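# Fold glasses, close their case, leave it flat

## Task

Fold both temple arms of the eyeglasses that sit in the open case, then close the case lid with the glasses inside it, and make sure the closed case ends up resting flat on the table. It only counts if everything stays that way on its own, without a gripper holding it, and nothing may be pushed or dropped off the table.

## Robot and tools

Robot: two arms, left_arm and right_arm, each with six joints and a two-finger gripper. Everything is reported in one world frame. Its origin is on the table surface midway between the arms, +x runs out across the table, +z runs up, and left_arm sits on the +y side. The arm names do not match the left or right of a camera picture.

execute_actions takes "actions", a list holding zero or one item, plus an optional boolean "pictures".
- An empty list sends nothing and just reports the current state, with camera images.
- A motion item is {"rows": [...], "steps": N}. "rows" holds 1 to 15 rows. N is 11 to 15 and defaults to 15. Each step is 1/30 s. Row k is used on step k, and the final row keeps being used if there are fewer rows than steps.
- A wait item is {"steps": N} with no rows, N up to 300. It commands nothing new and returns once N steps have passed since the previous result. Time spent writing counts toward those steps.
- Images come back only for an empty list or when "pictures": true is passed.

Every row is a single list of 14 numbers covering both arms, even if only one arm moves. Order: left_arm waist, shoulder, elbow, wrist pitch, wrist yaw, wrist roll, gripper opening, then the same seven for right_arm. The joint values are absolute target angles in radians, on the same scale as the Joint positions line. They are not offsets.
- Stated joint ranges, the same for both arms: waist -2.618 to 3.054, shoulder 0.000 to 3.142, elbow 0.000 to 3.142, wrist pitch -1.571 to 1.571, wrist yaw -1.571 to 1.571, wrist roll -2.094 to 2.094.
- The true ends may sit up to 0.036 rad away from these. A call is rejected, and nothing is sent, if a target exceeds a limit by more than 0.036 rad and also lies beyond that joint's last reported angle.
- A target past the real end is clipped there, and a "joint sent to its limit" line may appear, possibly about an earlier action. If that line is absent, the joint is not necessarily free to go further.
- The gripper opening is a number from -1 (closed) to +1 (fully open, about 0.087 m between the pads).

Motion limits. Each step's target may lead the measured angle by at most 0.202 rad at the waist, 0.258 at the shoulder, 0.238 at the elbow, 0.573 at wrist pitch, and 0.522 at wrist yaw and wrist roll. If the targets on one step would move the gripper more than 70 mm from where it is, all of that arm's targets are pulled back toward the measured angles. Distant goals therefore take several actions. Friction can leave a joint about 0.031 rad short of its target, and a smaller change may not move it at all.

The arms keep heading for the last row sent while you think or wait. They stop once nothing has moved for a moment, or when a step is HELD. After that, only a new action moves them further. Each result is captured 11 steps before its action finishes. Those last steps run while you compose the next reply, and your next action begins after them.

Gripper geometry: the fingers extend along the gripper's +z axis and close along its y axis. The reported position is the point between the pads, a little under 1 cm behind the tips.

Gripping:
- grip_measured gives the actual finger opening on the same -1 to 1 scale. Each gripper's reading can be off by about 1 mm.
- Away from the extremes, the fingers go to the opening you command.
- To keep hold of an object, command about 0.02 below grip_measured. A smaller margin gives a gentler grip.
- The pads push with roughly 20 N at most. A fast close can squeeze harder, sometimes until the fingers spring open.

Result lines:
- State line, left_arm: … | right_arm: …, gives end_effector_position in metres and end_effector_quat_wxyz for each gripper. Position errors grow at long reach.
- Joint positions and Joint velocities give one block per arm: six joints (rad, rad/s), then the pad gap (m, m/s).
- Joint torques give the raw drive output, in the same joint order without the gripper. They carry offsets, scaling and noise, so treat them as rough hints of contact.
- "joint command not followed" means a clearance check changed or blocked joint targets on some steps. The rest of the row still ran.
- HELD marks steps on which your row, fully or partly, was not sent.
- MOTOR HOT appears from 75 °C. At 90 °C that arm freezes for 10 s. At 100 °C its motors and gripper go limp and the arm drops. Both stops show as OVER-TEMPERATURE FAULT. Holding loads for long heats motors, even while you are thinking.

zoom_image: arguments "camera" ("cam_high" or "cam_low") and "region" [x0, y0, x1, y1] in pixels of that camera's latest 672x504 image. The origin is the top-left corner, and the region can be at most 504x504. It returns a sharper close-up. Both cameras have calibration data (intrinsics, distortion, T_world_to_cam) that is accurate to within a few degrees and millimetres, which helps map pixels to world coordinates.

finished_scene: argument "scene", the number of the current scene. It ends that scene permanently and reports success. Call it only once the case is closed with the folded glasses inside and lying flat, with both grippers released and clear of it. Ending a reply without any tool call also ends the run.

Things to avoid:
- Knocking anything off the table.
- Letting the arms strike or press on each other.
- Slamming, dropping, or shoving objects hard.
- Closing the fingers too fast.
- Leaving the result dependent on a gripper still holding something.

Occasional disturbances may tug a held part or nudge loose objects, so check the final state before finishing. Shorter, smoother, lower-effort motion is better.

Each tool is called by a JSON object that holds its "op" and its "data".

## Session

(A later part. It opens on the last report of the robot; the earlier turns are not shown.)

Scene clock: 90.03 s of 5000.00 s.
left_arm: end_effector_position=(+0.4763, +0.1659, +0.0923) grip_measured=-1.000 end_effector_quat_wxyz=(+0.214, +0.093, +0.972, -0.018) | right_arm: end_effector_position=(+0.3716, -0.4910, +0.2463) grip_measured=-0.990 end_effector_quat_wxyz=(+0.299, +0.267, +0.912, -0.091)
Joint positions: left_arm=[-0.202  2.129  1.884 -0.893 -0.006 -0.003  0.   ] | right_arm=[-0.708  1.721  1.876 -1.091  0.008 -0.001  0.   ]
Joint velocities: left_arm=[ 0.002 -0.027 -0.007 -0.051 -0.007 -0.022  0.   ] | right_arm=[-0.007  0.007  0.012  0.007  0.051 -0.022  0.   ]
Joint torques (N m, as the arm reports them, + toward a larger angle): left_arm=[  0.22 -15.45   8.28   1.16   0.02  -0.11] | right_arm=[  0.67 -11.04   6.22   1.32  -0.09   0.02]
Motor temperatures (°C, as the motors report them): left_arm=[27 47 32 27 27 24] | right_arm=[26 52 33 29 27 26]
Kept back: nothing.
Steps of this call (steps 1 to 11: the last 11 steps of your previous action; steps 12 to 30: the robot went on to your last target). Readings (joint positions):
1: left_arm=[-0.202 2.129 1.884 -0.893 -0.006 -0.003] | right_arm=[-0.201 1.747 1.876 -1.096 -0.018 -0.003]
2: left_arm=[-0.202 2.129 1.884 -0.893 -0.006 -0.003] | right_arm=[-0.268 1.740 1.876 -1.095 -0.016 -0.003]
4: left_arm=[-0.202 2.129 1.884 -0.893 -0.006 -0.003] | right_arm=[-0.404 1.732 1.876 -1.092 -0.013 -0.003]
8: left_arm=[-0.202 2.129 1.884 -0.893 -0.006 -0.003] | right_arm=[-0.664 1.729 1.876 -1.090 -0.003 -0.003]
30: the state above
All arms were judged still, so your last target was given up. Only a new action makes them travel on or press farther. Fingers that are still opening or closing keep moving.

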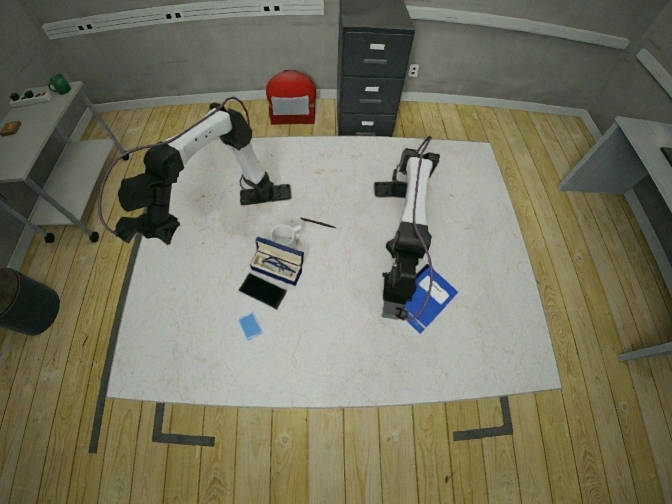

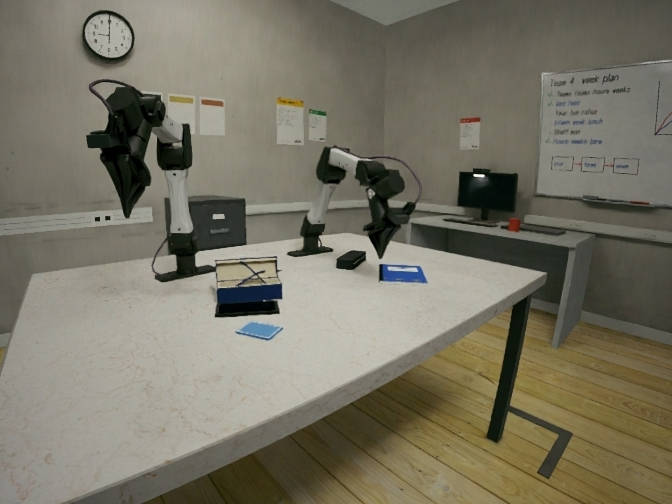

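{"op": "execute_actions", "data": {"actions": [{"rows":[[-0.2,2.1,1.89,-0.9,0,0,-1,0.1,1.95,1.88,-1.47,0,0,-1]]}]}}

{"op": "execute_actions", "data": {"actions": [{"steps":30}]}}

{"op": "execute_actions", "data": {"actions": [{"rows":[[-0.2,2.1,1.89,-0.9,0,0,-1,0.1,2.12,1.88,-1.47,0,0,-1]]}]}}

{"op": "execute_actions", "data": {"actions": [{"steps":25}], "pictures": true}}

{"op": "zoom_image", "data": {"camera": "cam_low", "region": [190,230,310,320]}}

Scene clock: 90.93 s of 5000.00 s.
left_arm: end_effector_position=(+0.4763, +0.1659, +0.0923) grip_measured=-1.000 end_effector_quat_wxyz=(+0.214, +0.093, +0.972, -0.018) | right_arm: end_effector_position=(+0.3779, -0.4461, +0.2098) grip_measured=-0.990 end_effector_quat_wxyz=(+0.217, +0.223, +0.949, -0.058)
Joint positions: left_arm=[-0.202  2.129  1.884 -0.893 -0.006 -0.003  0.   ] | right_arm=[-0.599  1.799  1.889 -1.208  0.016 -0.     0.   ]
Joint velocities: left_arm=[ 0.002 -0.007 -0.002 -0.051 -0.022 -0.007  0.   ] | right_arm=[ 1.145  0.906  0.007 -0.945 -0.066  0.022 -0.   ]
Joint torques (N m, as the arm reports them, + toward a larger angle): left_arm=[  0.25 -15.48   8.26   1.15   0.01  -0.11] | right_arm=[ 1.99 -6.41  6.61  0.95 -0.06  0.06]
Motor temperatures (°C, as the motors report them): left_arm=[27 47 32 27 27 24] | right_arm=[26 52 33 29 27 26]
Steps of this call (steps 1 to 23: nothing new was sent; steps 24 to 27: the first 4 steps of this action). Readings (joint positions):
24: left_arm=[-0.202 2.129 1.884 -0.893 -0.006 -0.003] | right_arm=[-0.697 1.731 1.882 -1.113 0.013 -0.000]
25: left_arm=[-0.202 2.129 1.884 -0.893 -0.006 -0.003] | right_arm=[-0.674 1.747 1.888 -1.145 0.015 -0.000]
27: the state above

Scene clock: 91.93 s of 5000.00 s.
left_arm: end_effector_position=(+0.4763, +0.1659, +0.0923) grip_measured=-1.000 end_effector_quat_wxyz=(+0.214, +0.093, +0.972, -0.018) | right_arm: end_effector_position=(+0.3566, -0.1883, +0.1465) grip_measured=-0.990 end_effector_quat_wxyz=(+0.014, -0.122, +0.992, +0.005)
Joint positions: left_arm=[-0.202  2.129  1.884 -0.893 -0.006 -0.003  0.   ] | right_arm=[ 0.104  1.969  1.889 -1.461 -0.007 -0.001  0.   ]
Joint velocities: left_arm=[-0.007 -0.002 -0.002  0.022 -0.022 -0.007  0.   ] | right_arm=[-0.017 -0.027  0.002 -0.007 -0.007 -0.051  0.   ]
Joint torques (N m, as the arm reports them, + toward a larger angle): left_arm=[  0.24 -15.46   8.3    1.15   0.01  -0.11] | right_arm=[ -0.21 -13.04   5.86   0.34   0.08   0.05]
Motor temperatures (°C, as the motors report them): left_arm=[27 47 32 27 27 24] | right_arm=[26 52 33 29 27 26]
Kept back: nothing.
Steps of this call (steps 1 to 11: the last 11 steps of your previous action; steps 12 to 30: the robot went on to your last target). Readings (joint positions):
1: left_arm=[-0.202 2.129 1.884 -0.893 -0.006 -0.003] | right_arm=[-0.554 1.832 1.889 -1.241 0.015 -0.000]
2: left_arm=[-0.202 2.129 1.884 -0.893 -0.006 -0.003] | right_arm=[-0.506 1.866 1.889 -1.272 0.015 -0.000]
4: left_arm=[-0.202 2.129 1.884 -0.893 -0.006 -0.003] | right_arm=[-0.395 1.925 1.889 -1.326 0.014 -0.000]
8: left_arm=[-0.202 2.129 1.884 -0.893 -0.006 -0.003] | right_arm=[-0.133 1.970 1.889 -1.391 0.011 -0.000]
30: the state above

Scene clock: 92.07 s of 5000.00 s.
left_arm: end_effector_position=(+0.4763, +0.1659, +0.0923) grip_measured=-1.000 end_effector_quat_wxyz=(+0.214, +0.093, +0.972, -0.018) | right_arm: end_effector_position=(+0.3581, -0.1879, +0.1202) grip_measured=-0.990 end_effector_quat_wxyz=(-0.028, -0.122, +0.992, +0.000)
Joint positions: left_arm=[-0.202  2.129  1.884 -0.893 -0.006 -0.003  0.   ] | right_arm=[ 0.104  2.054  1.893 -1.465 -0.007 -0.001  0.   ]
Joint velocities: left_arm=[-0.007 -0.002  0.002  0.037  0.051 -0.051  0.   ] | right_arm=[-0.002  0.877 -0.002 -0.007 -0.022 -0.051  0.   ]
Joint torques (N m, as the arm reports them, + toward a larger angle): left_arm=[  0.21 -15.45   8.26   1.16   0.    -0.11] | right_arm=[ -0.21 -11.05   5.55   0.26   0.05   0.05]
Motor temperatures (°C, as the motors report them): left_arm=[27 47 32 27 27 24] | right_arm=[26 52 33 29 27 26]
Steps of this call (steps 1 to 4: the first 4 steps of this action). Readings (joint positions):
1: left_arm=[-0.202 2.129 1.884 -0.893 -0.006 -0.003] | right_arm=[0.104 1.980 1.891 -1.464 -0.007 -0.001]
2: left_arm=[-0.202 2.129 1.884 -0.893 -0.006 -0.003] | right_arm=[0.104 1.998 1.893 -1.465 -0.007 -0.001]
4: the state above

Scene clock: 92.90 s of 5000.00 s.
left_arm: end_effector_position=(+0.4763, +0.1659, +0.0923) grip_measured=-1.000 end_effector_quat_wxyz=(+0.214, +0.093, +0.972, -0.018) | right_arm: end_effector_position=(+0.3577, -0.1880, +0.0966) grip_measured=-0.990 end_effector_quat_wxyz=(-0.065, -0.121, +0.990, -0.004)
Joint positions: left_arm=[-0.202  2.129  1.884 -0.893 -0.006 -0.003  0.   ] | right_arm=[ 0.104  2.129  1.893 -1.465 -0.007 -0.001  0.   ]
Joint velocities: left_arm=[ 0.007  0.002  0.007  0.007  0.051 -0.022  0.   ] | right_arm=[-0.007 -0.002 -0.002  0.051  0.007 -0.081  0.   ]
Joint torques (N m, as the arm reports them, + toward a larger angle): left_arm=[  0.22 -15.48   8.28   1.16   0.01  -0.11] | right_arm=[ -0.2  -13.43   5.49   0.1    0.06   0.07]
Motor temperatures (°C, as the motors report them): left_arm=[27 47 32 27 27 24] | right_arm=[26 52 33 29 27 26]
Kept back: nothing.
Steps of this call (steps 1 to 11: the last 11 steps of your previous action; steps 12 to 25: the robot went on to your last target). Readings (joint positions):
1: left_arm=[-0.202 2.129 1.884 -0.893 -0.006 -0.003] | right_arm=[0.104 2.082 1.893 -1.465 -0.007 -0.001]
2: left_arm=[-0.202 2.129 1.884 -0.893 -0.006 -0.003] | right_arm=[0.104 2.105 1.893 -1.465 -0.007 -0.001]
4: left_arm=[-0.202 2.129 1.884 -0.893 -0.006 -0.003] | right_arm=[0.104 2.128 1.893 -1.465 -0.007 -0.001]
8: left_arm=[-0.202 2.129 1.884 -0.893 -0.006 -0.003] | right_arm=[0.104 2.129 1.893 -1.465 -0.007 -0.001]
25: the state above

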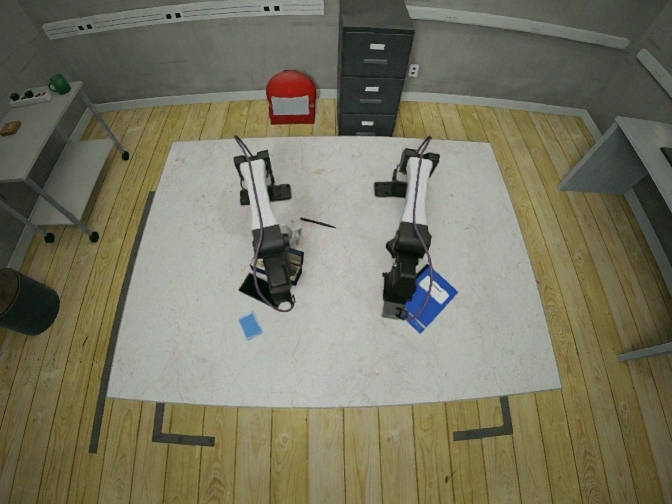

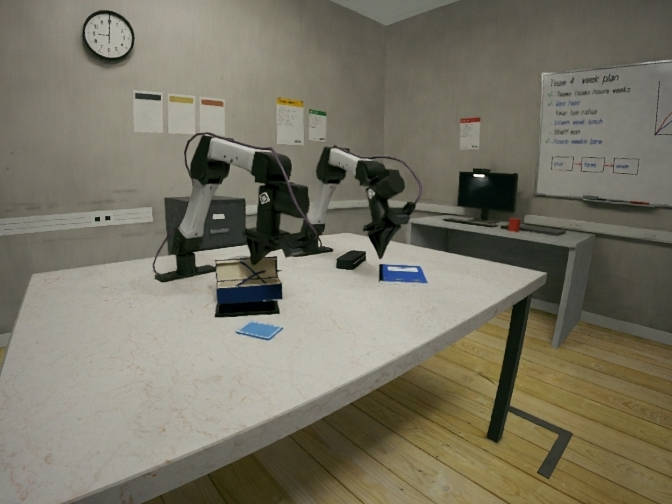

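Region (190, 230, 310, 320) of cam_low's 672x504 image, scaled by 4.200, with more detail than that image has; it fills the top 378 rows of this view, and the rest is white.

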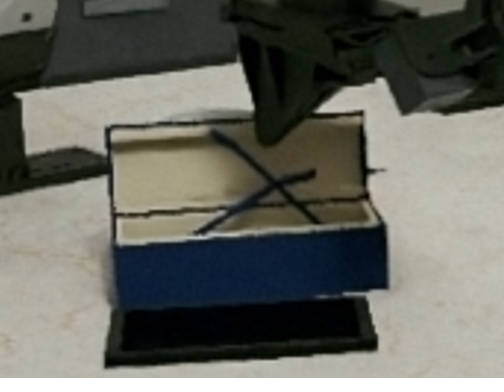

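{"op": "execute_actions", "data": {"actions": [{"rows":[[-0.2,2.1,1.89,-0.9,0,0,-1,0.1,2.2,1.88,-1.47,0,0,-1]]}]}}

{"op": "execute_actions", "data": {"actions": [{"rows":[[-0.2,2.1,1.89,-0.9,0,0,-1,0.1,2.26,1.88,-1.47,0,0,-1]]}]}}

{"op": "execute_actions", "data": {"actions": [{"steps":25}], "pictures": true}}

{"op": "zoom_image", "data": {"camera": "cam_low", "region": [190,230,310,320]}}

Scene clock: 93.60 s of 5000.00 s.
left_arm: end_effector_position=(+0.4763, +0.1659, +0.0923) grip_measured=-1.000 end_effector_quat_wxyz=(+0.214, +0.093, +0.972, -0.018) | right_arm: end_effector_position=(+0.3568, -0.1883, +0.0868) grip_measured=-0.990 end_effector_quat_wxyz=(-0.081, -0.121, +0.989, -0.006)
Joint positions: left_arm=[-0.202  2.129  1.884 -0.893 -0.006 -0.003  0.   ] | right_arm=[ 0.104  2.16   1.893 -1.467 -0.007 -0.001  0.   ]
Joint velocities: left_arm=[ 0.002  0.007  0.002  0.007 -0.007  0.007  0.   ] | right_arm=[-0.012  0.33  -0.017 -0.022 -0.037 -0.037  0.001]
Joint torques (N m, as the arm reports them, + toward a larger angle): left_arm=[  0.25 -15.46   8.27   1.16   0.01  -0.12] | right_arm=[ -0.25 -11.06   5.43   0.07   0.07   0.06]
Motor temperatures (°C, as the motors report them): left_arm=[27 47 32 27 27 24] | right_arm=[26 53 33 28 27 26]
Steps of this call (steps 1 to 15: the robot went on to your last target; steps 16 to 17: nothing new was sent; steps 18 to 21: the first 4 steps of this action). Readings (joint positions):
18: left_arm=[-0.202 2.129 1.884 -0.893 -0.006 -0.003] | right_arm=[0.104 2.133 1.893 -1.466 -0.007 -0.001]
19: left_arm=[-0.202 2.129 1.884 -0.893 -0.006 -0.003] | right_arm=[0.104 2.139 1.893 -1.466 -0.007 -0.001]
21: the state above

Scene clock: 94.10 s of 5000.00 s.
left_arm: end_effector_position=(+0.4763, +0.1659, +0.0923) grip_measured=-1.000 end_effector_quat_wxyz=(+0.214, +0.093, +0.972, -0.018) | right_arm: end_effector_position=(+0.3543, -0.1889, +0.0685) grip_measured=-0.990 end_effector_quat_wxyz=(-0.111, -0.121, +0.986, -0.010)
Joint positions: left_arm=[-0.202  2.129  1.884 -0.893 -0.006 -0.003  0.   ] | right_arm=[ 0.104  2.218  1.893 -1.469 -0.007 -0.001  0.   ]
Joint velocities: left_arm=[ 0.007 -0.012 -0.027 -0.081 -0.022 -0.066  0.   ] | right_arm=[ 0.007  0.315 -0.012 -0.007  0.007 -0.022 -0.001]
Joint torques (N m, as the arm reports them, + toward a larger angle): left_arm=[  0.24 -15.45   8.23   1.15   0.02  -0.12] | right_arm=[ -0.17 -11.32   5.3   -0.04   0.08   0.04]
Motor temperatures (°C, as the motors report them): left_arm=[27 47 32 27 27 24] | right_arm=[26 53 33 28 27 26]
Steps of this call (steps 1 to 11: the last 11 steps of your previous action; steps 12 to 15: the first 4 steps of this action). Readings (joint positions):
12: left_arm=[-0.202 2.129 1.884 -0.893 -0.006 -0.003] | right_arm=[0.104 2.191 1.893 -1.468 -0.007 -0.001]
13: left_arm=[-0.202 2.129 1.884 -0.893 -0.006 -0.003] | right_arm=[0.104 2.197 1.893 -1.468 -0.007 -0.001]
15: the state above

Scene clock: 94.93 s of 5000.00 s.
left_arm: end_effector_position=(+0.4763, +0.1659, +0.0923) grip_measured=-1.000 end_effector_quat_wxyz=(+0.214, +0.093, +0.972, -0.018) | right_arm: end_effector_position=(+0.3525, -0.1893, +0.0618) grip_measured=-0.990 end_effector_quat_wxyz=(-0.124, -0.120, +0.985, -0.012)
Joint positions: left_arm=[-0.202  2.129  1.884 -0.893 -0.006 -0.003  0.   ] | right_arm=[ 0.104  2.241  1.893 -1.472 -0.007 -0.001  0.   ]
Joint velocities: left_arm=[ 0.017 -0.012 -0.007 -0.022  0.022 -0.051  0.   ] | right_arm=[-0.002  0.002 -0.007  0.022 -0.051  0.022 -0.   ]
Joint torques (N m, as the arm reports them, + toward a larger angle): left_arm=[  0.22 -15.46   8.23   1.17   0.01  -0.1 ] | right_arm=[ -0.17 -11.65   5.16  -0.06   0.07   0.05]
Motor temperatures (°C, as the motors report them): left_arm=[27 47 32 27 27 24] | right_arm=[26 53 33 28 27 26]
Kept back: nothing.
Steps of this call (steps 1 to 11: the last 11 steps of your previous action; steps 12 to 25: the robot went on to your last target). Readings (joint positions):
1: left_arm=[-0.202 2.129 1.884 -0.893 -0.006 -0.003] | right_arm=[0.104 2.228 1.893 -1.469 -0.007 -0.001]
2: left_arm=[-0.202 2.129 1.884 -0.893 -0.006 -0.003] | right_arm=[0.104 2.236 1.893 -1.469 -0.007 -0.001]
4: left_arm=[-0.202 2.129 1.884 -0.893 -0.006 -0.003] | right_arm=[0.104 2.241 1.893 -1.472 -0.007 -0.001]
8: left_arm=[-0.202 2.129 1.884 -0.893 -0.006 -0.003] | right_arm=[0.104 2.241 1.893 -1.472 -0.007 -0.001]
25: the state above

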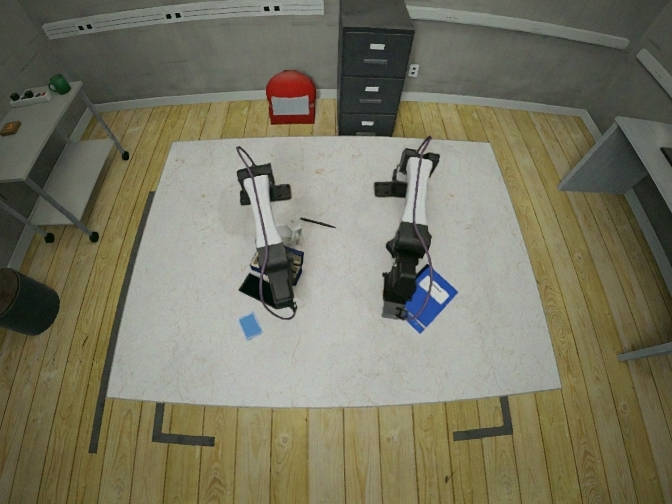

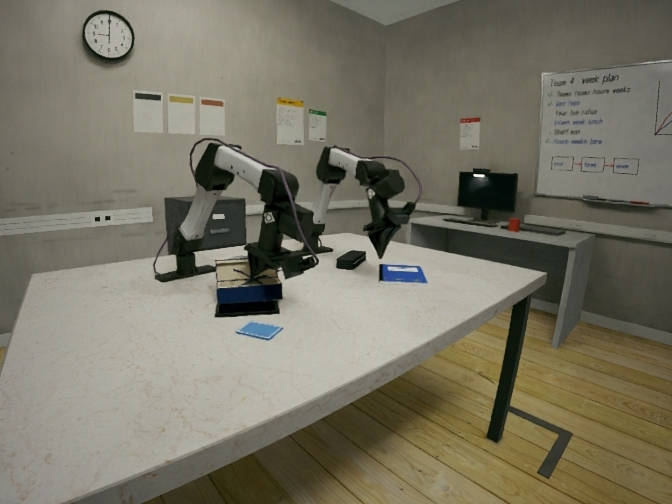

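Region (190, 230, 310, 320) of cam_low's 672x504 image, scaled by 4.200, with more detail than that image has; it fills the top 378 rows of this view, and the rest is white.

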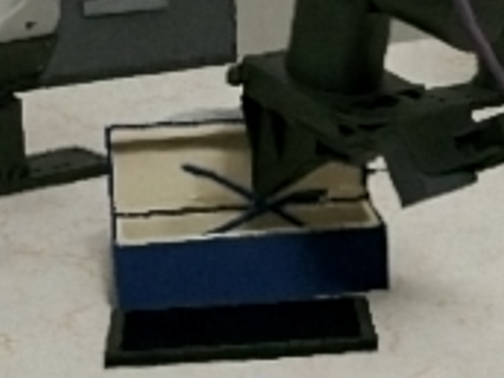

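{"op": "execute_actions", "data": {"actions": [{"rows":[[-0.2,2.1,1.89,-0.9,0,0,-1,0.1,2.3,1.88,-1.42,0,0,-1]]}]}}

{"op": "execute_actions", "data": {"actions": [{"steps":25}], "pictures": true}}

{"op": "zoom_image", "data": {"camera": "cam_low", "region": [190,230,310,320]}}

Scene clock: 95.37 s of 5000.00 s.
left_arm: end_effector_position=(+0.4763, +0.1659, +0.0923) grip_measured=-1.000 end_effector_quat_wxyz=(+0.214, +0.093, +0.972, -0.018) | right_arm: end_effector_position=(+0.3534, -0.1891, +0.0555) grip_measured=-0.990 end_effector_quat_wxyz=(-0.128, -0.120, +0.984, -0.012)
Joint positions: left_arm=[-0.202  2.129  1.884 -0.893 -0.006 -0.003  0.   ] | right_arm=[ 0.104  2.258  1.893 -1.464 -0.007 -0.001  0.   ]
Joint velocities: left_arm=[-0.007  0.002  0.002 -0.022 -0.066 -0.066  0.   ] | right_arm=[ 0.007  0.193  0.022  0.022 -0.022 -0.066 -0.001]
Joint torques (N m, as the arm reports them, + toward a larger angle): left_arm=[  0.21 -15.46   8.31   1.15   0.02  -0.11] | right_arm=[ -0.22 -10.61   5.27   0.25   0.09   0.06]
Motor temperatures (°C, as the motors report them): left_arm=[27 47 32 27 27 24] | right_arm=[26 53 33 28 27 26]
Steps of this call (steps 1 to 9: the robot went on to your last target; steps 10 to 13: the first 4 steps of this action). Readings (joint positions):
10: left_arm=[-0.202 2.129 1.884 -0.893 -0.006 -0.003] | right_arm=[0.104 2.243 1.893 -1.470 -0.007 -0.001]
11: left_arm=[-0.202 2.129 1.884 -0.893 -0.006 -0.003] | right_arm=[0.104 2.247 1.893 -1.466 -0.007 -0.001]
13: the state above

Scene clock: 96.20 s of 5000.00 s.
left_arm: end_effector_position=(+0.4763, +0.1659, +0.0923) grip_measured=-1.000 end_effector_quat_wxyz=(+0.214, +0.093, +0.972, -0.018) | right_arm: end_effector_position=(+0.3547, -0.1888, +0.0490) grip_measured=-0.990 end_effector_quat_wxyz=(-0.132, -0.120, +0.984, -0.013)
Joint positions: left_arm=[-0.202  2.129  1.884 -0.893 -0.006 -0.003  0.   ] | right_arm=[ 0.104  2.275  1.893 -1.453 -0.007 -0.001  0.   ]
Joint velocities: left_arm=[ 0.002  0.012 -0.002 -0.022 -0.007  0.037  0.   ] | right_arm=[-0.017 -0.012 -0.002  0.007  0.022  0.037 -0.   ]
Joint torques (N m, as the arm reports them, + toward a larger angle): left_arm=[  0.2  -15.48   8.34   1.15   0.02  -0.11] | right_arm=[ -0.14 -11.49   5.17   0.19   0.05   0.06]
Motor temperatures (°C, as the motors report them): left_arm=[27 48 32 27 27 24] | right_arm=[26 53 33 28 27 26]
Kept back: nothing.
Steps of this call (steps 1 to 11: the last 11 steps of your previous action; steps 12 to 25: the robot went on to your last target). Readings (joint positions):
1: left_arm=[-0.202 2.129 1.884 -0.893 -0.006 -0.003] | right_arm=[0.104 2.264 1.893 -1.462 -0.007 -0.001]
2: left_arm=[-0.202 2.129 1.884 -0.893 -0.006 -0.003] | right_arm=[0.104 2.268 1.893 -1.461 -0.007 -0.001]
4: left_arm=[-0.202 2.129 1.884 -0.893 -0.006 -0.003] | right_arm=[0.104 2.274 1.893 -1.458 -0.007 -0.001]
8: left_arm=[-0.202 2.129 1.884 -0.893 -0.006 -0.003] | right_arm=[0.104 2.275 1.893 -1.454 -0.007 -0.001]
25: the state above

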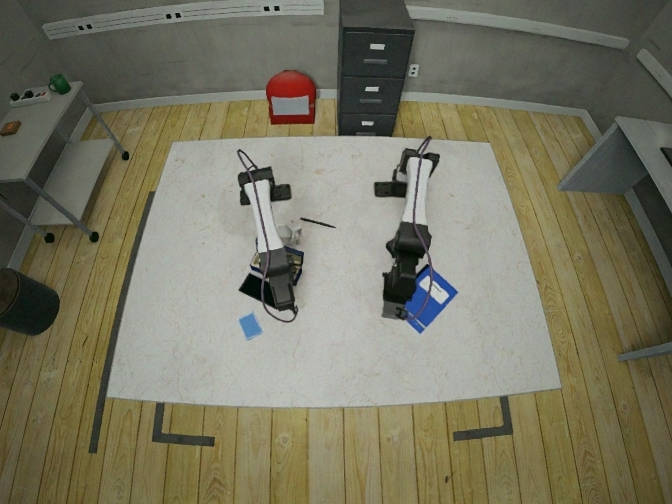

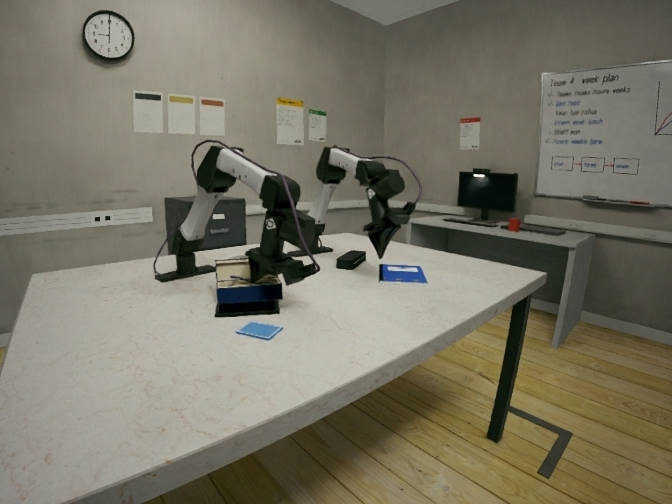

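Region (190, 230, 310, 320) of cam_low's 672x504 image, scaled by 4.200, with more detail than that image has; it fills the top 378 rows of this view, and the rest is white.

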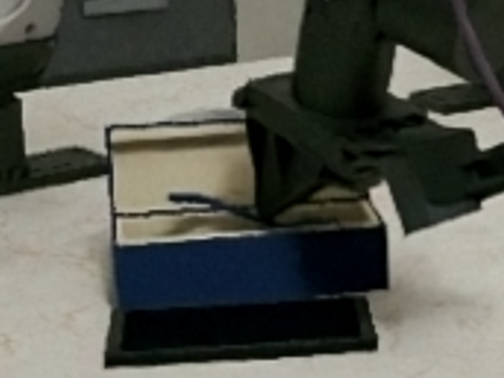

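{"op": "execute_actions", "data": {"actions": [{"rows":[[-0.2,2.1,1.89,-0.9,0,0,-1,0.1,2.345,1.88,-1.41,0,0,-1]]}]}}

{"op": "execute_actions", "data": {"actions": [{"steps":25}]}}

{"op": "execute_actions", "data": {"actions": [{"rows":[[-0.2,2.1,1.89,-0.9,0,0,-1,0.1,1.85,1.88,-1.41,0,0,-1]]}]}}

{"op": "execute_actions", "data": {"actions": [{"rows":[[-0.2,2.1,1.89,-0.9,0,0,-1,-0.6,1.5,1.2,-1.1,0,0,-1]]}]}}

{"op": "execute_actions", "data": {"actions": [{"steps":30}], "pictures": true}}

{"op": "zoom_image", "data": {"camera": "cam_high", "region": [230,220,355,320]}}

{"op": "zoom_image", "data": {"camera": "cam_low", "region": [190,230,310,320]}}

Scene clock: 96.93 s of 5000.00 s.
left_arm: end_effector_position=(+0.4763, +0.1659, +0.0923) grip_measured=-1.000 end_effector_quat_wxyz=(+0.214, +0.093, +0.972, -0.018) | right_arm: end_effector_position=(+0.3542, -0.1890, +0.0402) grip_measured=-0.990 end_effector_quat_wxyz=(-0.142, -0.120, +0.983, -0.014)
Joint positions: left_arm=[-0.202  2.129  1.884 -0.893 -0.006 -0.003  0.   ] | right_arm=[ 0.104  2.301  1.893 -1.448 -0.007 -0.001  0.   ]
Joint velocities: left_arm=[-0.022  0.007  0.012 -0.022 -0.051 -0.037  0.   ] | right_arm=[-0.012  0.276 -0.012  0.022  0.022 -0.037  0.001]
Joint torques (N m, as the arm reports them, + toward a larger angle): left_arm=[  0.22 -15.45   8.25   1.17   0.01  -0.1 ] | right_arm=[ -0.19 -11.44   5.09   0.11   0.06   0.06]
Motor temperatures (°C, as the motors report them): left_arm=[27 48 32 27 27 24] | right_arm=[26 53 33 28 27 26]
Steps of this call (steps 1 to 15: the robot went on to your last target; steps 16 to 18: nothing new was sent; steps 19 to 22: the first 4 steps of this action). Readings (joint positions):
19: left_arm=[-0.202 2.129 1.884 -0.893 -0.006 -0.003] | right_arm=[0.104 2.279 1.893 -1.453 -0.007 -0.001]
20: left_arm=[-0.202 2.129 1.884 -0.893 -0.006 -0.003] | right_arm=[0.104 2.284 1.893 -1.451 -0.007 -0.001]
22: the state above

Scene clock: 97.77 s of 5000.00 s.
left_arm: end_effector_position=(+0.4763, +0.1659, +0.0923) grip_measured=-1.000 end_effector_quat_wxyz=(+0.214, +0.093, +0.972, -0.018) | right_arm: end_effector_position=(+0.3537, -0.1896, +0.0330) grip_measured=-0.990 end_effector_quat_wxyz=(-0.150, -0.120, +0.981, -0.016)
Joint positions: left_arm=[-0.202  2.129  1.884 -0.893 -0.006 -0.003  0.   ] | right_arm=[ 0.104  2.323  1.893 -1.443 -0.004 -0.001  0.   ]
Joint velocities: left_arm=[-0.022 -0.012  0.002  0.022 -0.007 -0.007  0.   ] | right_arm=[ 0.002 -0.012 -0.007  0.022  0.007 -0.007  0.   ]
Joint torques (N m, as the arm reports them, + toward a larger angle): left_arm=[  0.22 -15.46   8.28   1.16   0.02  -0.11] | right_arm=[ -0.2  -11.95   4.92   0.1    0.04   0.06]
Motor temperatures (°C, as the motors report them): left_arm=[27 48 32 27 27 24] | right_arm=[26 53 33 28 27 26]
Kept back: nothing.
Steps of this call (steps 1 to 11: the last 11 steps of your previous action; steps 12 to 25: the robot went on to your last target). Readings (joint positions):
1: left_arm=[-0.202 2.129 1.884 -0.893 -0.006 -0.003] | right_arm=[0.104 2.310 1.893 -1.446 -0.005 -0.001]
2: left_arm=[-0.202 2.129 1.884 -0.893 -0.006 -0.003] | right_arm=[0.104 2.317 1.893 -1.443 -0.005 -0.001]
4: left_arm=[-0.202 2.129 1.884 -0.893 -0.006 -0.003] | right_arm=[0.104 2.323 1.893 -1.444 -0.004 -0.001]
8: left_arm=[-0.202 2.129 1.884 -0.893 -0.006 -0.003] | right_arm=[0.104 2.323 1.893 -1.443 -0.004 -0.001]
25: the state above

Scene clock: 97.90 s of 5000.00 s.
left_arm: end_effector_position=(+0.4763, +0.1659, +0.0923) grip_measured=-1.000 end_effector_quat_wxyz=(+0.214, +0.093, +0.972, -0.018) | right_arm: end_effector_position=(+0.3597, -0.1881, +0.0772) grip_measured=-0.990 end_effector_quat_wxyz=(-0.077, -0.121, +0.990, -0.007)
Joint positions: left_arm=[-0.202  2.129  1.884 -0.893 -0.006 -0.003  0.   ] | right_arm=[ 0.104  2.165  1.867 -1.426 -0.004 -0.001  0.   ]
Joint velocities: left_arm=[-0.002 -0.012 -0.012 -0.037  0.007 -0.007  0.   ] | right_arm=[ 0.007 -1.687 -0.022  0.154 -0.022 -0.022  0.   ]
Joint torques (N m, as the arm reports them, + toward a larger angle): left_arm=[  0.24 -15.44   8.26   1.16   0.01  -0.1 ] | right_arm=[ -0.12 -17.4    7.22  -0.04  -0.02   0.05]
Motor temperatures (°C, as the motors report them): left_arm=[27 48 32 27 27 24] | right_arm=[26 53 33 28 27 26]
Steps of this call (steps 1 to 4: the first 4 steps of this action). Readings (joint positions):
1: left_arm=[-0.202 2.129 1.884 -0.893 -0.006 -0.003] | right_arm=[0.104 2.302 1.884 -1.436 -0.004 -0.001]
2: left_arm=[-0.202 2.129 1.884 -0.893 -0.006 -0.003] | right_arm=[0.104 2.268 1.870 -1.431 -0.004 -0.001]
4: the state above

Scene clock: 98.40 s of 5000.00 s.
left_arm: end_effector_position=(+0.4763, +0.1659, +0.0923) grip_measured=-1.000 end_effector_quat_wxyz=(+0.214, +0.093, +0.972, -0.018) | right_arm: end_effector_position=(+0.3487, -0.2550, +0.1848) grip_measured=-0.990 end_effector_quat_wxyz=(+0.175, -0.023, +0.984, +0.012)
Joint positions: left_arm=[-0.202  2.129  1.884 -0.893 -0.006 -0.003  0.   ] | right_arm=[-0.099  1.596  1.579 -1.202 -0.017 -0.003  0.   ]
Joint velocities: left_arm=[-0.007  0.022 -0.002 -0.051  0.007  0.066  0.   ] | right_arm=[-2.239 -1.844 -2.142  0.725  0.154 -0.051  0.   ]
Joint torques (N m, as the arm reports them, + toward a larger angle): left_arm=[  0.27 -15.48   8.29   1.15   0.01  -0.11] | right_arm=[ 0.71 -6.26  5.23  0.82  0.07  0.06]
Motor temperatures (°C, as the motors report them): left_arm=[27 48 32 27 27 24] | right_arm=[26 53 33 28 27 26]
Steps of this call (steps 1 to 11: the last 11 steps of your previous action; steps 12 to 15: the first 4 steps of this action). Readings (joint positions):
12: left_arm=[-0.202 2.129 1.884 -0.893 -0.006 -0.003] | right_arm=[0.084 1.784 1.839 -1.344 -0.013 -0.002]
13: left_arm=[-0.202 2.129 1.884 -0.893 -0.006 -0.003] | right_arm=[0.042 1.726 1.746 -1.273 -0.019 -0.003]
15: the state above

Scene clock: 99.40 s of 5000.00 s.
left_arm: end_effector_position=(+0.4763, +0.1659, +0.0923) grip_measured=-1.000 end_effector_quat_wxyz=(+0.214, +0.093, +0.972, -0.018) | right_arm: end_effector_position=(+0.2548, -0.3864, +0.1092) grip_measured=-0.990 end_effector_quat_wxyz=(+0.077, +0.231, +0.970, -0.022)
Joint positions: left_arm=[-0.202  2.129  1.884 -0.893 -0.006 -0.003  0.   ] | right_arm=[-0.609  1.504  1.205 -1.111  0.008 -0.001  0.   ]
Joint velocities: left_arm=[ 0.007 -0.007  0.002  0.066 -0.066 -0.007  0.   ] | right_arm=[-0.007  0.007  0.007  0.007  0.007 -0.037 -0.001]
Joint torques (N m, as the arm reports them, + toward a larger angle): left_arm=[  0.22 -15.47   8.29   1.15   0.01  -0.1 ] | right_arm=[ 0.64 -6.91  6.67  0.78 -0.07  0.06]
Motor temperatures (°C, as the motors report them): left_arm=[27 48 32 27 27 24] | right_arm=[26 52 33 28 27 26]
Kept back: nothing.
Steps of this call (steps 1 to 11: the last 11 steps of your previous action; steps 12 to 30: the robot went on to your last target). Readings (joint positions):
1: left_arm=[-0.202 2.129 1.884 -0.893 -0.006 -0.003] | right_arm=[-0.178 1.543 1.509 -1.181 -0.013 -0.003]
2: left_arm=[-0.202 2.129 1.884 -0.893 -0.006 -0.003] | right_arm=[-0.253 1.507 1.448 -1.165 -0.010 -0.003]
4: left_arm=[-0.202 2.129 1.884 -0.893 -0.006 -0.003] | right_arm=[-0.388 1.485 1.340 -1.141 -0.005 -0.003]
8: left_arm=[-0.202 2.129 1.884 -0.893 -0.006 -0.003] | right_arm=[-0.599 1.504 1.211 -1.129 0.007 -0.001]
30: the state above
All arms were judged still, so your last target was given up. Only a new action makes them travel on or press farther. Fingers that are still opening or closing keep moving.

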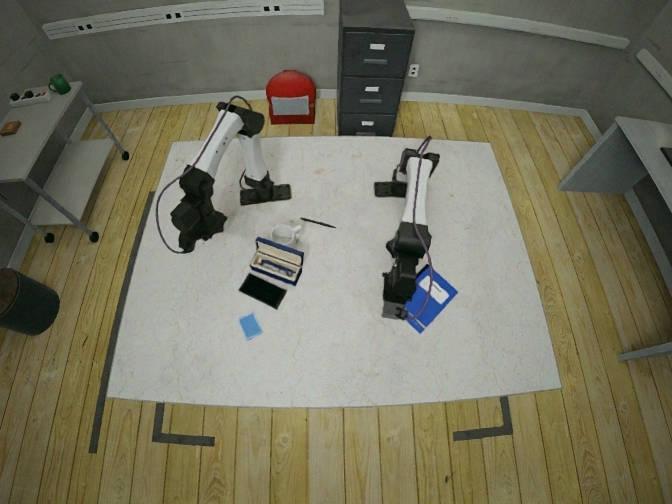

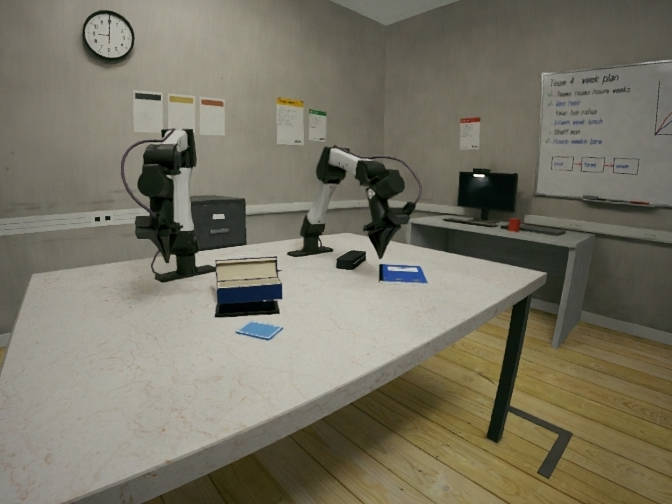

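Region (230, 220, 355, 320) of cam_high's 672x504 image, scaled by 4.032, with more detail than that image has; it fills the top 403 rows of this view, and the rest is white.

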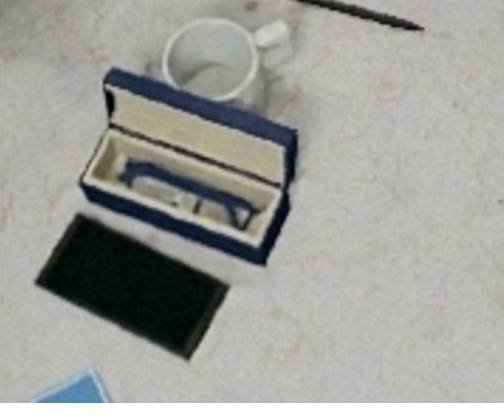

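Region (190, 230, 310, 320) of cam_low's 672x504 image, scaled by 4.200, with more detail than that image has; it fills the top 378 rows of this view, and the rest is white.

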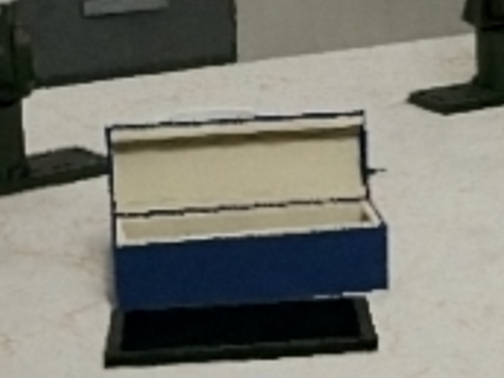

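{"op": "execute_actions", "data": {"actions": [{"rows":[[-0.2,2.1,1.89,-0.9,0,0,-1,-0.6,1.35,0.9,-0.95,0,0,-1]]}]}}

{"op": "execute_actions", "data": {"actions": [{"steps":25}]}}

Scene clock: 99.93 s of 5000.00 s.
left_arm: end_effector_position=(+0.4763, +0.1659, +0.0923) grip_measured=-1.000 end_effector_quat_wxyz=(+0.214, +0.093, +0.972, -0.018) | right_arm: end_effector_position=(+0.2239, -0.3707, +0.0799) grip_measured=-0.990 end_effector_quat_wxyz=(+0.082, +0.231, +0.969, -0.023)
Joint positions: left_arm=[-0.202  2.129  1.884 -0.893 -0.006 -0.003  0.   ] | right_arm=[-0.609  1.373  0.975 -1.003  0.008 -0.001  0.   ]
Joint velocities: left_arm=[ 0.007 -0.022 -0.002 -0.007 -0.051 -0.007  0.   ] | right_arm=[-0.002 -0.505 -1.331 -0.066 -0.007  0.037 -0.001]
Joint torques (N m, as the arm reports them, + toward a larger angle): left_arm=[  0.25 -15.49   8.28   1.16   0.01  -0.1 ] | right_arm=[ 0.83 -4.38  7.41  1.27 -0.08  0.05]
Motor temperatures (°C, as the motors report them): left_arm=[27 48 32 27 27 24] | right_arm=[26 52 33 28 27 26]
Steps of this call (steps 1 to 12: nothing new was sent; steps 13 to 16: the first 4 steps of this action). Readings (joint positions):
13: left_arm=[-0.202 2.129 1.884 -0.893 -0.006 -0.003] | right_arm=[-0.609 1.481 1.166 -1.065 0.008 -0.001]
14: left_arm=[-0.202 2.129 1.884 -0.893 -0.006 -0.003] | right_arm=[-0.609 1.438 1.095 -1.016 0.008 -0.001]
16: the state above

Scene clock: 100.77 s of 5000.00 s.
left_arm: end_effector_position=(+0.4763, +0.1659, +0.0923) grip_measured=-1.000 end_effector_quat_wxyz=(+0.214, +0.093, +0.972, -0.018) | right_arm: end_effector_position=(+0.2159, -0.3667, +0.0652) grip_measured=-0.990 end_effector_quat_wxyz=(+0.074, +0.231, +0.970, -0.022)
Joint positions: left_arm=[-0.202  2.129  1.884 -0.893 -0.006 -0.003  0.   ] | right_arm=[-0.609  1.364  0.909 -0.962  0.008 -0.001  0.   ]
Joint velocities: left_arm=[ 0.007  0.007 -0.007  0.007  0.022 -0.051  0.   ] | right_arm=[-0.002 -0.002  0.002  0.007 -0.037  0.051  0.001]
Joint torques (N m, as the arm reports them, + toward a larger angle): left_arm=[  0.23 -15.45   8.29   1.15   0.02  -0.11] | right_arm=[ 0.68 -6.1   6.22  0.75 -0.07  0.06]
Motor temperatures (°C, as the motors report them): left_arm=[27 48 32 27 27 24] | right_arm=[26 52 33 28 27 26]
Kept back: nothing.
Steps of this call (steps 1 to 11: the last 11 steps of your previous action; steps 12 to 25: the robot went on to your last target). Readings (joint positions):
1: left_arm=[-0.202 2.129 1.884 -0.893 -0.006 -0.003] | right_arm=[-0.609 1.364 0.941 -1.006 0.008 -0.001]
2: left_arm=[-0.202 2.129 1.884 -0.893 -0.006 -0.003] | right_arm=[-0.609 1.364 0.921 -1.006 0.008 -0.001]
4: left_arm=[-0.202 2.129 1.884 -0.893 -0.006 -0.003] | right_arm=[-0.609 1.364 0.909 -1.004 0.008 -0.001]
8: left_arm=[-0.202 2.129 1.884 -0.893 -0.006 -0.003] | right_arm=[-0.609 1.364 0.909 -0.978 0.008 -0.001]
25: the state above

{"op": "execute_actions", "data": {"actions": [{"rows":[[-0.2,2.1,1.89,-0.9,0,0,-1,-0.05,1.26,0.9,-1.08,0,0,-1]]}]}}

{"op": "execute_actions", "data": {"actions": [{"steps":25}]}}

{"op": "execute_actions", "data": {"actions": [{"rows":[[-0.2,2.1,1.89,-0.9,0,0,-1,-0.05,1.28,0.9,-0.88,0,0,-1]]}]}}

{"op": "execute_actions", "data": {"actions": [{"rows":[[-0.2,2.1,1.89,-0.9,0,0,-1,-0.05,1.33,0.9,-0.72,0,0,-1]]}]}}

{"op": "execute_actions", "data": {"actions": [{"rows":[[-0.2,2.1,1.89,-0.9,0,0,-1,-0.05,1.4,0.9,-0.55,0,0,-1]]}]}}

{"op": "execute_actions", "data": {"actions": [{"steps":25}], "pictures": true}}

{"op": "zoom_image", "data": {"camera": "cam_low", "region": [170,210,310,320]}}

Scene clock: 101.70 s of 5000.00 s.
left_arm: end_effector_position=(+0.4763, +0.1659, +0.0923) grip_measured=-1.000 end_effector_quat_wxyz=(+0.214, +0.093, +0.972, -0.018) | right_arm: end_effector_position=(+0.2232, -0.3178, +0.0780) grip_measured=-0.990 end_effector_quat_wxyz=(+0.084, +0.114, +0.990, -0.016)
Joint positions: left_arm=[-0.202  2.129  1.884 -0.893 -0.006 -0.003  0.   ] | right_arm=[-0.366  1.295  0.909 -1.014  0.014  0.001  0.   ]
Joint velocities: left_arm=[-0.022 -0.012 -0.002  0.007  0.037 -0.007  0.   ] | right_arm=[ 2.161 -0.466 -0.002 -0.271 -0.168 -0.007 -0.001]
Joint torques (N m, as the arm reports them, + toward a larger angle): left_arm=[  0.23 -15.47   8.27   1.15   0.01  -0.11] | right_arm=[-0.14 -4.8   6.23  0.47  0.01  0.02]
Motor temperatures (°C, as the motors report them): left_arm=[27 48 32 27 27 24] | right_arm=[26 52 33 28 27 26]
Steps of this call (steps 1 to 15: the robot went on to your last target; steps 16 to 24: nothing new was sent; steps 25 to 28: the first 4 steps of this action). Readings (joint positions):
25: left_arm=[-0.202 2.129 1.884 -0.893 -0.006 -0.003] | right_arm=[-0.581 1.355 0.909 -0.970 0.018 0.001]
26: left_arm=[-0.202 2.129 1.884 -0.893 -0.006 -0.003] | right_arm=[-0.517 1.336 0.909 -0.990 0.019 0.001]
28: the state above

Scene clock: 102.53 s of 5000.00 s.
left_arm: end_effector_position=(+0.4763, +0.1659, +0.0923) grip_measured=-1.000 end_effector_quat_wxyz=(+0.214, +0.093, +0.972, -0.018) | right_arm: end_effector_position=(+0.2142, -0.2543, +0.0814) grip_measured=-0.990 end_effector_quat_wxyz=(+0.066, -0.043, +0.997, +0.004)
Joint positions: left_arm=[-0.202  2.129  1.884 -0.893 -0.006 -0.003  0.   ] | right_arm=[-0.054  1.276  0.909 -1.071 -0.003  0.001  0.   ]
Joint velocities: left_arm=[ 0.007 -0.007  0.007  0.022 -0.051 -0.037  0.   ] | right_arm=[-0.002 -0.007 -0.012  0.022 -0.051 -0.022  0.   ]
Joint torques (N m, as the arm reports them, + toward a larger angle): left_arm=[  0.23 -15.46   8.33   1.16   0.01  -0.1 ] | right_arm=[ 0.32 -5.4   6.11  0.54  0.03  0.04]
Motor temperatures (°C, as the motors report them): left_arm=[27 48 32 27 27 24] | right_arm=[26 51 33 28 27 26]
Kept back: nothing.
Steps of this call (steps 1 to 11: the last 11 steps of your previous action; steps 12 to 25: the robot went on to your last target). Readings (joint positions):
1: left_arm=[-0.202 2.129 1.884 -0.893 -0.006 -0.003] | right_arm=[-0.291 1.283 0.909 -1.021 0.012 0.001]
2: left_arm=[-0.202 2.129 1.884 -0.893 -0.006 -0.003] | right_arm=[-0.216 1.277 0.909 -1.028 0.010 0.001]
4: left_arm=[-0.202 2.129 1.884 -0.893 -0.006 -0.003] | right_arm=[-0.095 1.276 0.909 -1.038 0.002 0.001]
8: left_arm=[-0.202 2.129 1.884 -0.893 -0.006 -0.003] | right_arm=[-0.054 1.276 0.909 -1.058 -0.003 0.001]
25: the state above

Scene clock: 102.67 s of 5000.00 s.
left_arm: end_effector_position=(+0.4763, +0.1659, +0.0923) grip_measured=-1.000 end_effector_quat_wxyz=(+0.214, +0.093, +0.972, -0.018) | right_arm: end_effector_position=(+0.2393, -0.2521, +0.0818) grip_measured=-0.990 end_effector_quat_wxyz=(+0.116, -0.043, +0.992, +0.007)
Joint positions: left_arm=[-0.202  2.129  1.884 -0.893 -0.006 -0.003  0.   ] | right_arm=[-0.054  1.276  0.909 -0.971 -0.003  0.001  0.   ]
Joint velocities: left_arm=[-0.012 -0.012 -0.002 -0.007 -0.007 -0.051  0.   ] | right_arm=[ 0.002 -0.007 -0.007  0.623 -0.051  0.022  0.002]
Joint torques (N m, as the arm reports them, + toward a larger angle): left_arm=[  0.22 -15.49   8.32   1.16   0.01  -0.1 ] | right_arm=[ 0.34 -3.88  6.42  0.82  0.05  0.03]
Motor temperatures (°C, as the motors report them): left_arm=[27 48 32 27 27 24] | right_arm=[26 51 33 28 27 26]
Steps of this call (steps 1 to 4: the first 4 steps of this action). Readings (joint positions):
1: left_arm=[-0.202 2.129 1.884 -0.893 -0.006 -0.003] | right_arm=[-0.054 1.276 0.909 -1.055 -0.003 0.001]
2: left_arm=[-0.202 2.129 1.884 -0.893 -0.006 -0.003] | right_arm=[-0.054 1.276 0.909 -1.026 -0.003 0.001]
4: the state above

Scene clock: 103.17 s of 5000.00 s.
left_arm: end_effector_position=(+0.4763, +0.1659, +0.0923) grip_measured=-1.000 end_effector_quat_wxyz=(+0.214, +0.093, +0.972, -0.018) | right_arm: end_effector_position=(+0.2791, -0.2487, +0.0818) grip_measured=-0.990 end_effector_quat_wxyz=(+0.183, -0.042, +0.982, +0.009)
Joint positions: left_arm=[-0.202  2.129  1.884 -0.893 -0.006 -0.003  0.   ] | right_arm=[-0.054  1.303  0.909 -0.809 -0.003  0.001  0.   ]
Joint velocities: left_arm=[-0.002  0.002  0.002 -0.022 -0.081 -0.007  0.   ] | right_arm=[ 0.012  0.168  0.002  0.432 -0.037 -0.007 -0.   ]
Joint torques (N m, as the arm reports them, + toward a larger angle): left_arm=[  0.24 -15.45   8.25   1.17   0.02  -0.11] | right_arm=[ 0.51 -3.28  6.5   1.24  0.02  0.02]
Motor temperatures (°C, as the motors report them): left_arm=[27 48 32 27 27 24] | right_arm=[26 51 33 28 27 26]
Steps of this call (steps 1 to 11: the last 11 steps of your previous action; steps 12 to 15: the first 4 steps of this action). Readings (joint positions):
12: left_arm=[-0.202 2.129 1.884 -0.893 -0.006 -0.003] | right_arm=[-0.054 1.279 0.909 -0.881 -0.003 0.001]
13: left_arm=[-0.202 2.129 1.884 -0.893 -0.006 -0.003] | right_arm=[-0.054 1.287 0.909 -0.855 -0.003 0.001]
15: the state above

Scene clock: 103.67 s of 5000.00 s.
left_arm: end_effector_position=(+0.4763, +0.1659, +0.0923) grip_measured=-1.000 end_effector_quat_wxyz=(+0.214, +0.093, +0.972, -0.018) | right_arm: end_effector_position=(+0.3146, -0.2458, +0.0760) grip_measured=-0.990 end_effector_quat_wxyz=(+0.228, -0.042, +0.973, +0.011)
Joint positions: left_arm=[-0.202  2.129  1.884 -0.893 -0.006 -0.003  0.   ] | right_arm=[-0.054  1.365  0.909 -0.654 -0.002  0.001  0.   ]
Joint velocities: left_arm=[-0.007 -0.017  0.002 -0.066 -0.007 -0.081  0.   ] | right_arm=[ 0.042  0.388  0.007  0.623  0.007  0.037 -0.001]
Joint torques (N m, as the arm reports them, + toward a larger angle): left_arm=[  0.21 -15.48   8.26   1.15   0.01  -0.12] | right_arm=[ 0.28 -4.45  6.72  1.25  0.01  0.03]
Motor temperatures (°C, as the motors report them): left_arm=[27 48 32 27 27 24] | right_arm=[26 51 33 28 27 26]
Steps of this call (steps 1 to 11: the last 11 steps of your previous action; steps 12 to 15: the first 4 steps of this action). Readings (joint positions):
12: left_arm=[-0.202 2.129 1.884 -0.893 -0.006 -0.003] | right_arm=[-0.054 1.317 0.909 -0.737 -0.002 0.001]
13: left_arm=[-0.202 2.129 1.884 -0.893 -0.006 -0.003] | right_arm=[-0.054 1.331 0.909 -0.709 -0.002 0.001]
15: the state above

Scene clock: 104.50 s of 5000.00 s.
left_arm: end_effector_position=(+0.4763, +0.1659, +0.0923) grip_measured=-1.000 end_effector_quat_wxyz=(+0.214, +0.093, +0.972, -0.018) | right_arm: end_effector_position=(+0.3317, -0.2443, +0.0768) grip_measured=-0.990 end_effector_quat_wxyz=(+0.255, -0.042, +0.966, +0.012)
Joint positions: left_arm=[-0.202  2.129  1.884 -0.893 -0.006 -0.003  0.   ] | right_arm=[-0.054  1.383  0.909 -0.58  -0.002  0.001  0.   ]
Joint velocities: left_arm=[ 0.007 -0.007 -0.027 -0.037 -0.022 -0.066  0.   ] | right_arm=[ 0.007 -0.017 -0.007 -0.022 -0.022  0.007 -0.001]
Joint torques (N m, as the arm reports them, + toward a larger angle): left_arm=[  0.23 -15.49   8.27   1.15   0.    -0.1 ] | right_arm=[ 0.36 -4.29  6.79  1.5   0.    0.02]
Motor temperatures (°C, as the motors report them): left_arm=[27 49 32 27 27 24] | right_arm=[26 50 33 28 27 26]
Kept back: nothing.
Steps of this call (steps 1 to 11: the last 11 steps of your previous action; steps 12 to 25: the robot went on to your last target). Readings (joint positions):
1: left_arm=[-0.202 2.129 1.884 -0.893 -0.006 -0.003] | right_arm=[-0.054 1.376 0.909 -0.636 -0.002 0.001]
2: left_arm=[-0.202 2.129 1.884 -0.893 -0.006 -0.003] | right_arm=[-0.054 1.382 0.909 -0.623 -0.002 0.001]
4: left_arm=[-0.202 2.129 1.884 -0.893 -0.006 -0.003] | right_arm=[-0.054 1.383 0.909 -0.606 -0.002 0.001]
8: left_arm=[-0.202 2.129 1.884 -0.893 -0.006 -0.003] | right_arm=[-0.054 1.383 0.909 -0.588 -0.002 0.001]
25: the state above

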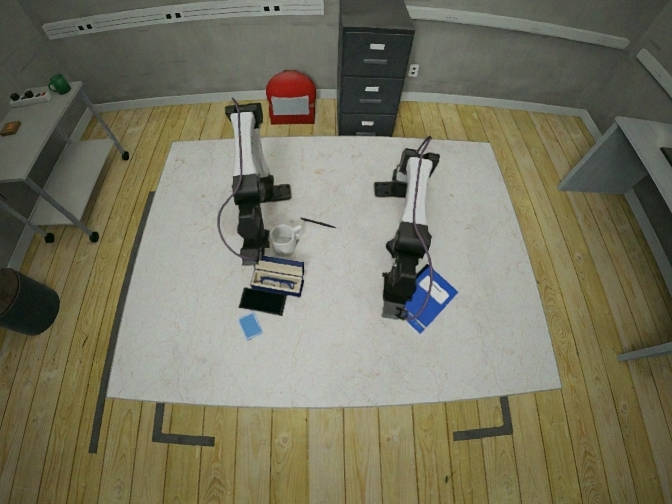

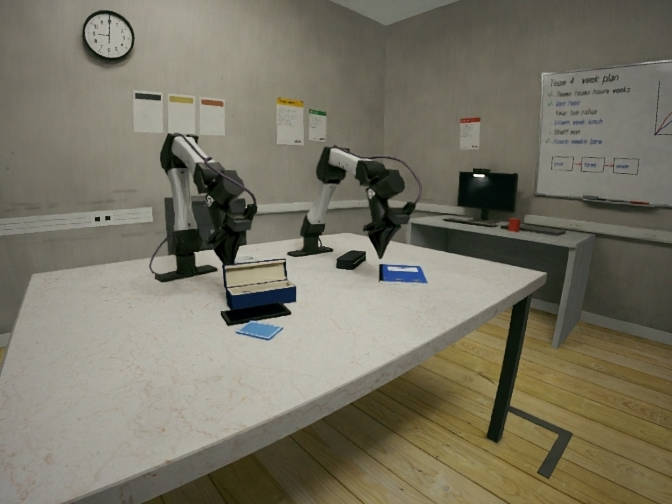

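Region (170, 210, 310, 320) of cam_low's 672x504 image, scaled by 3.600, with more detail than that image has; it fills the top 396 rows of this view, and the rest is white.

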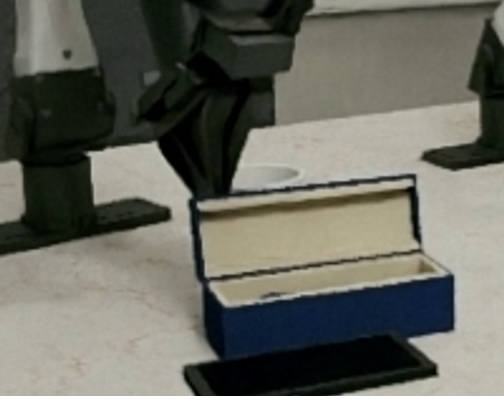

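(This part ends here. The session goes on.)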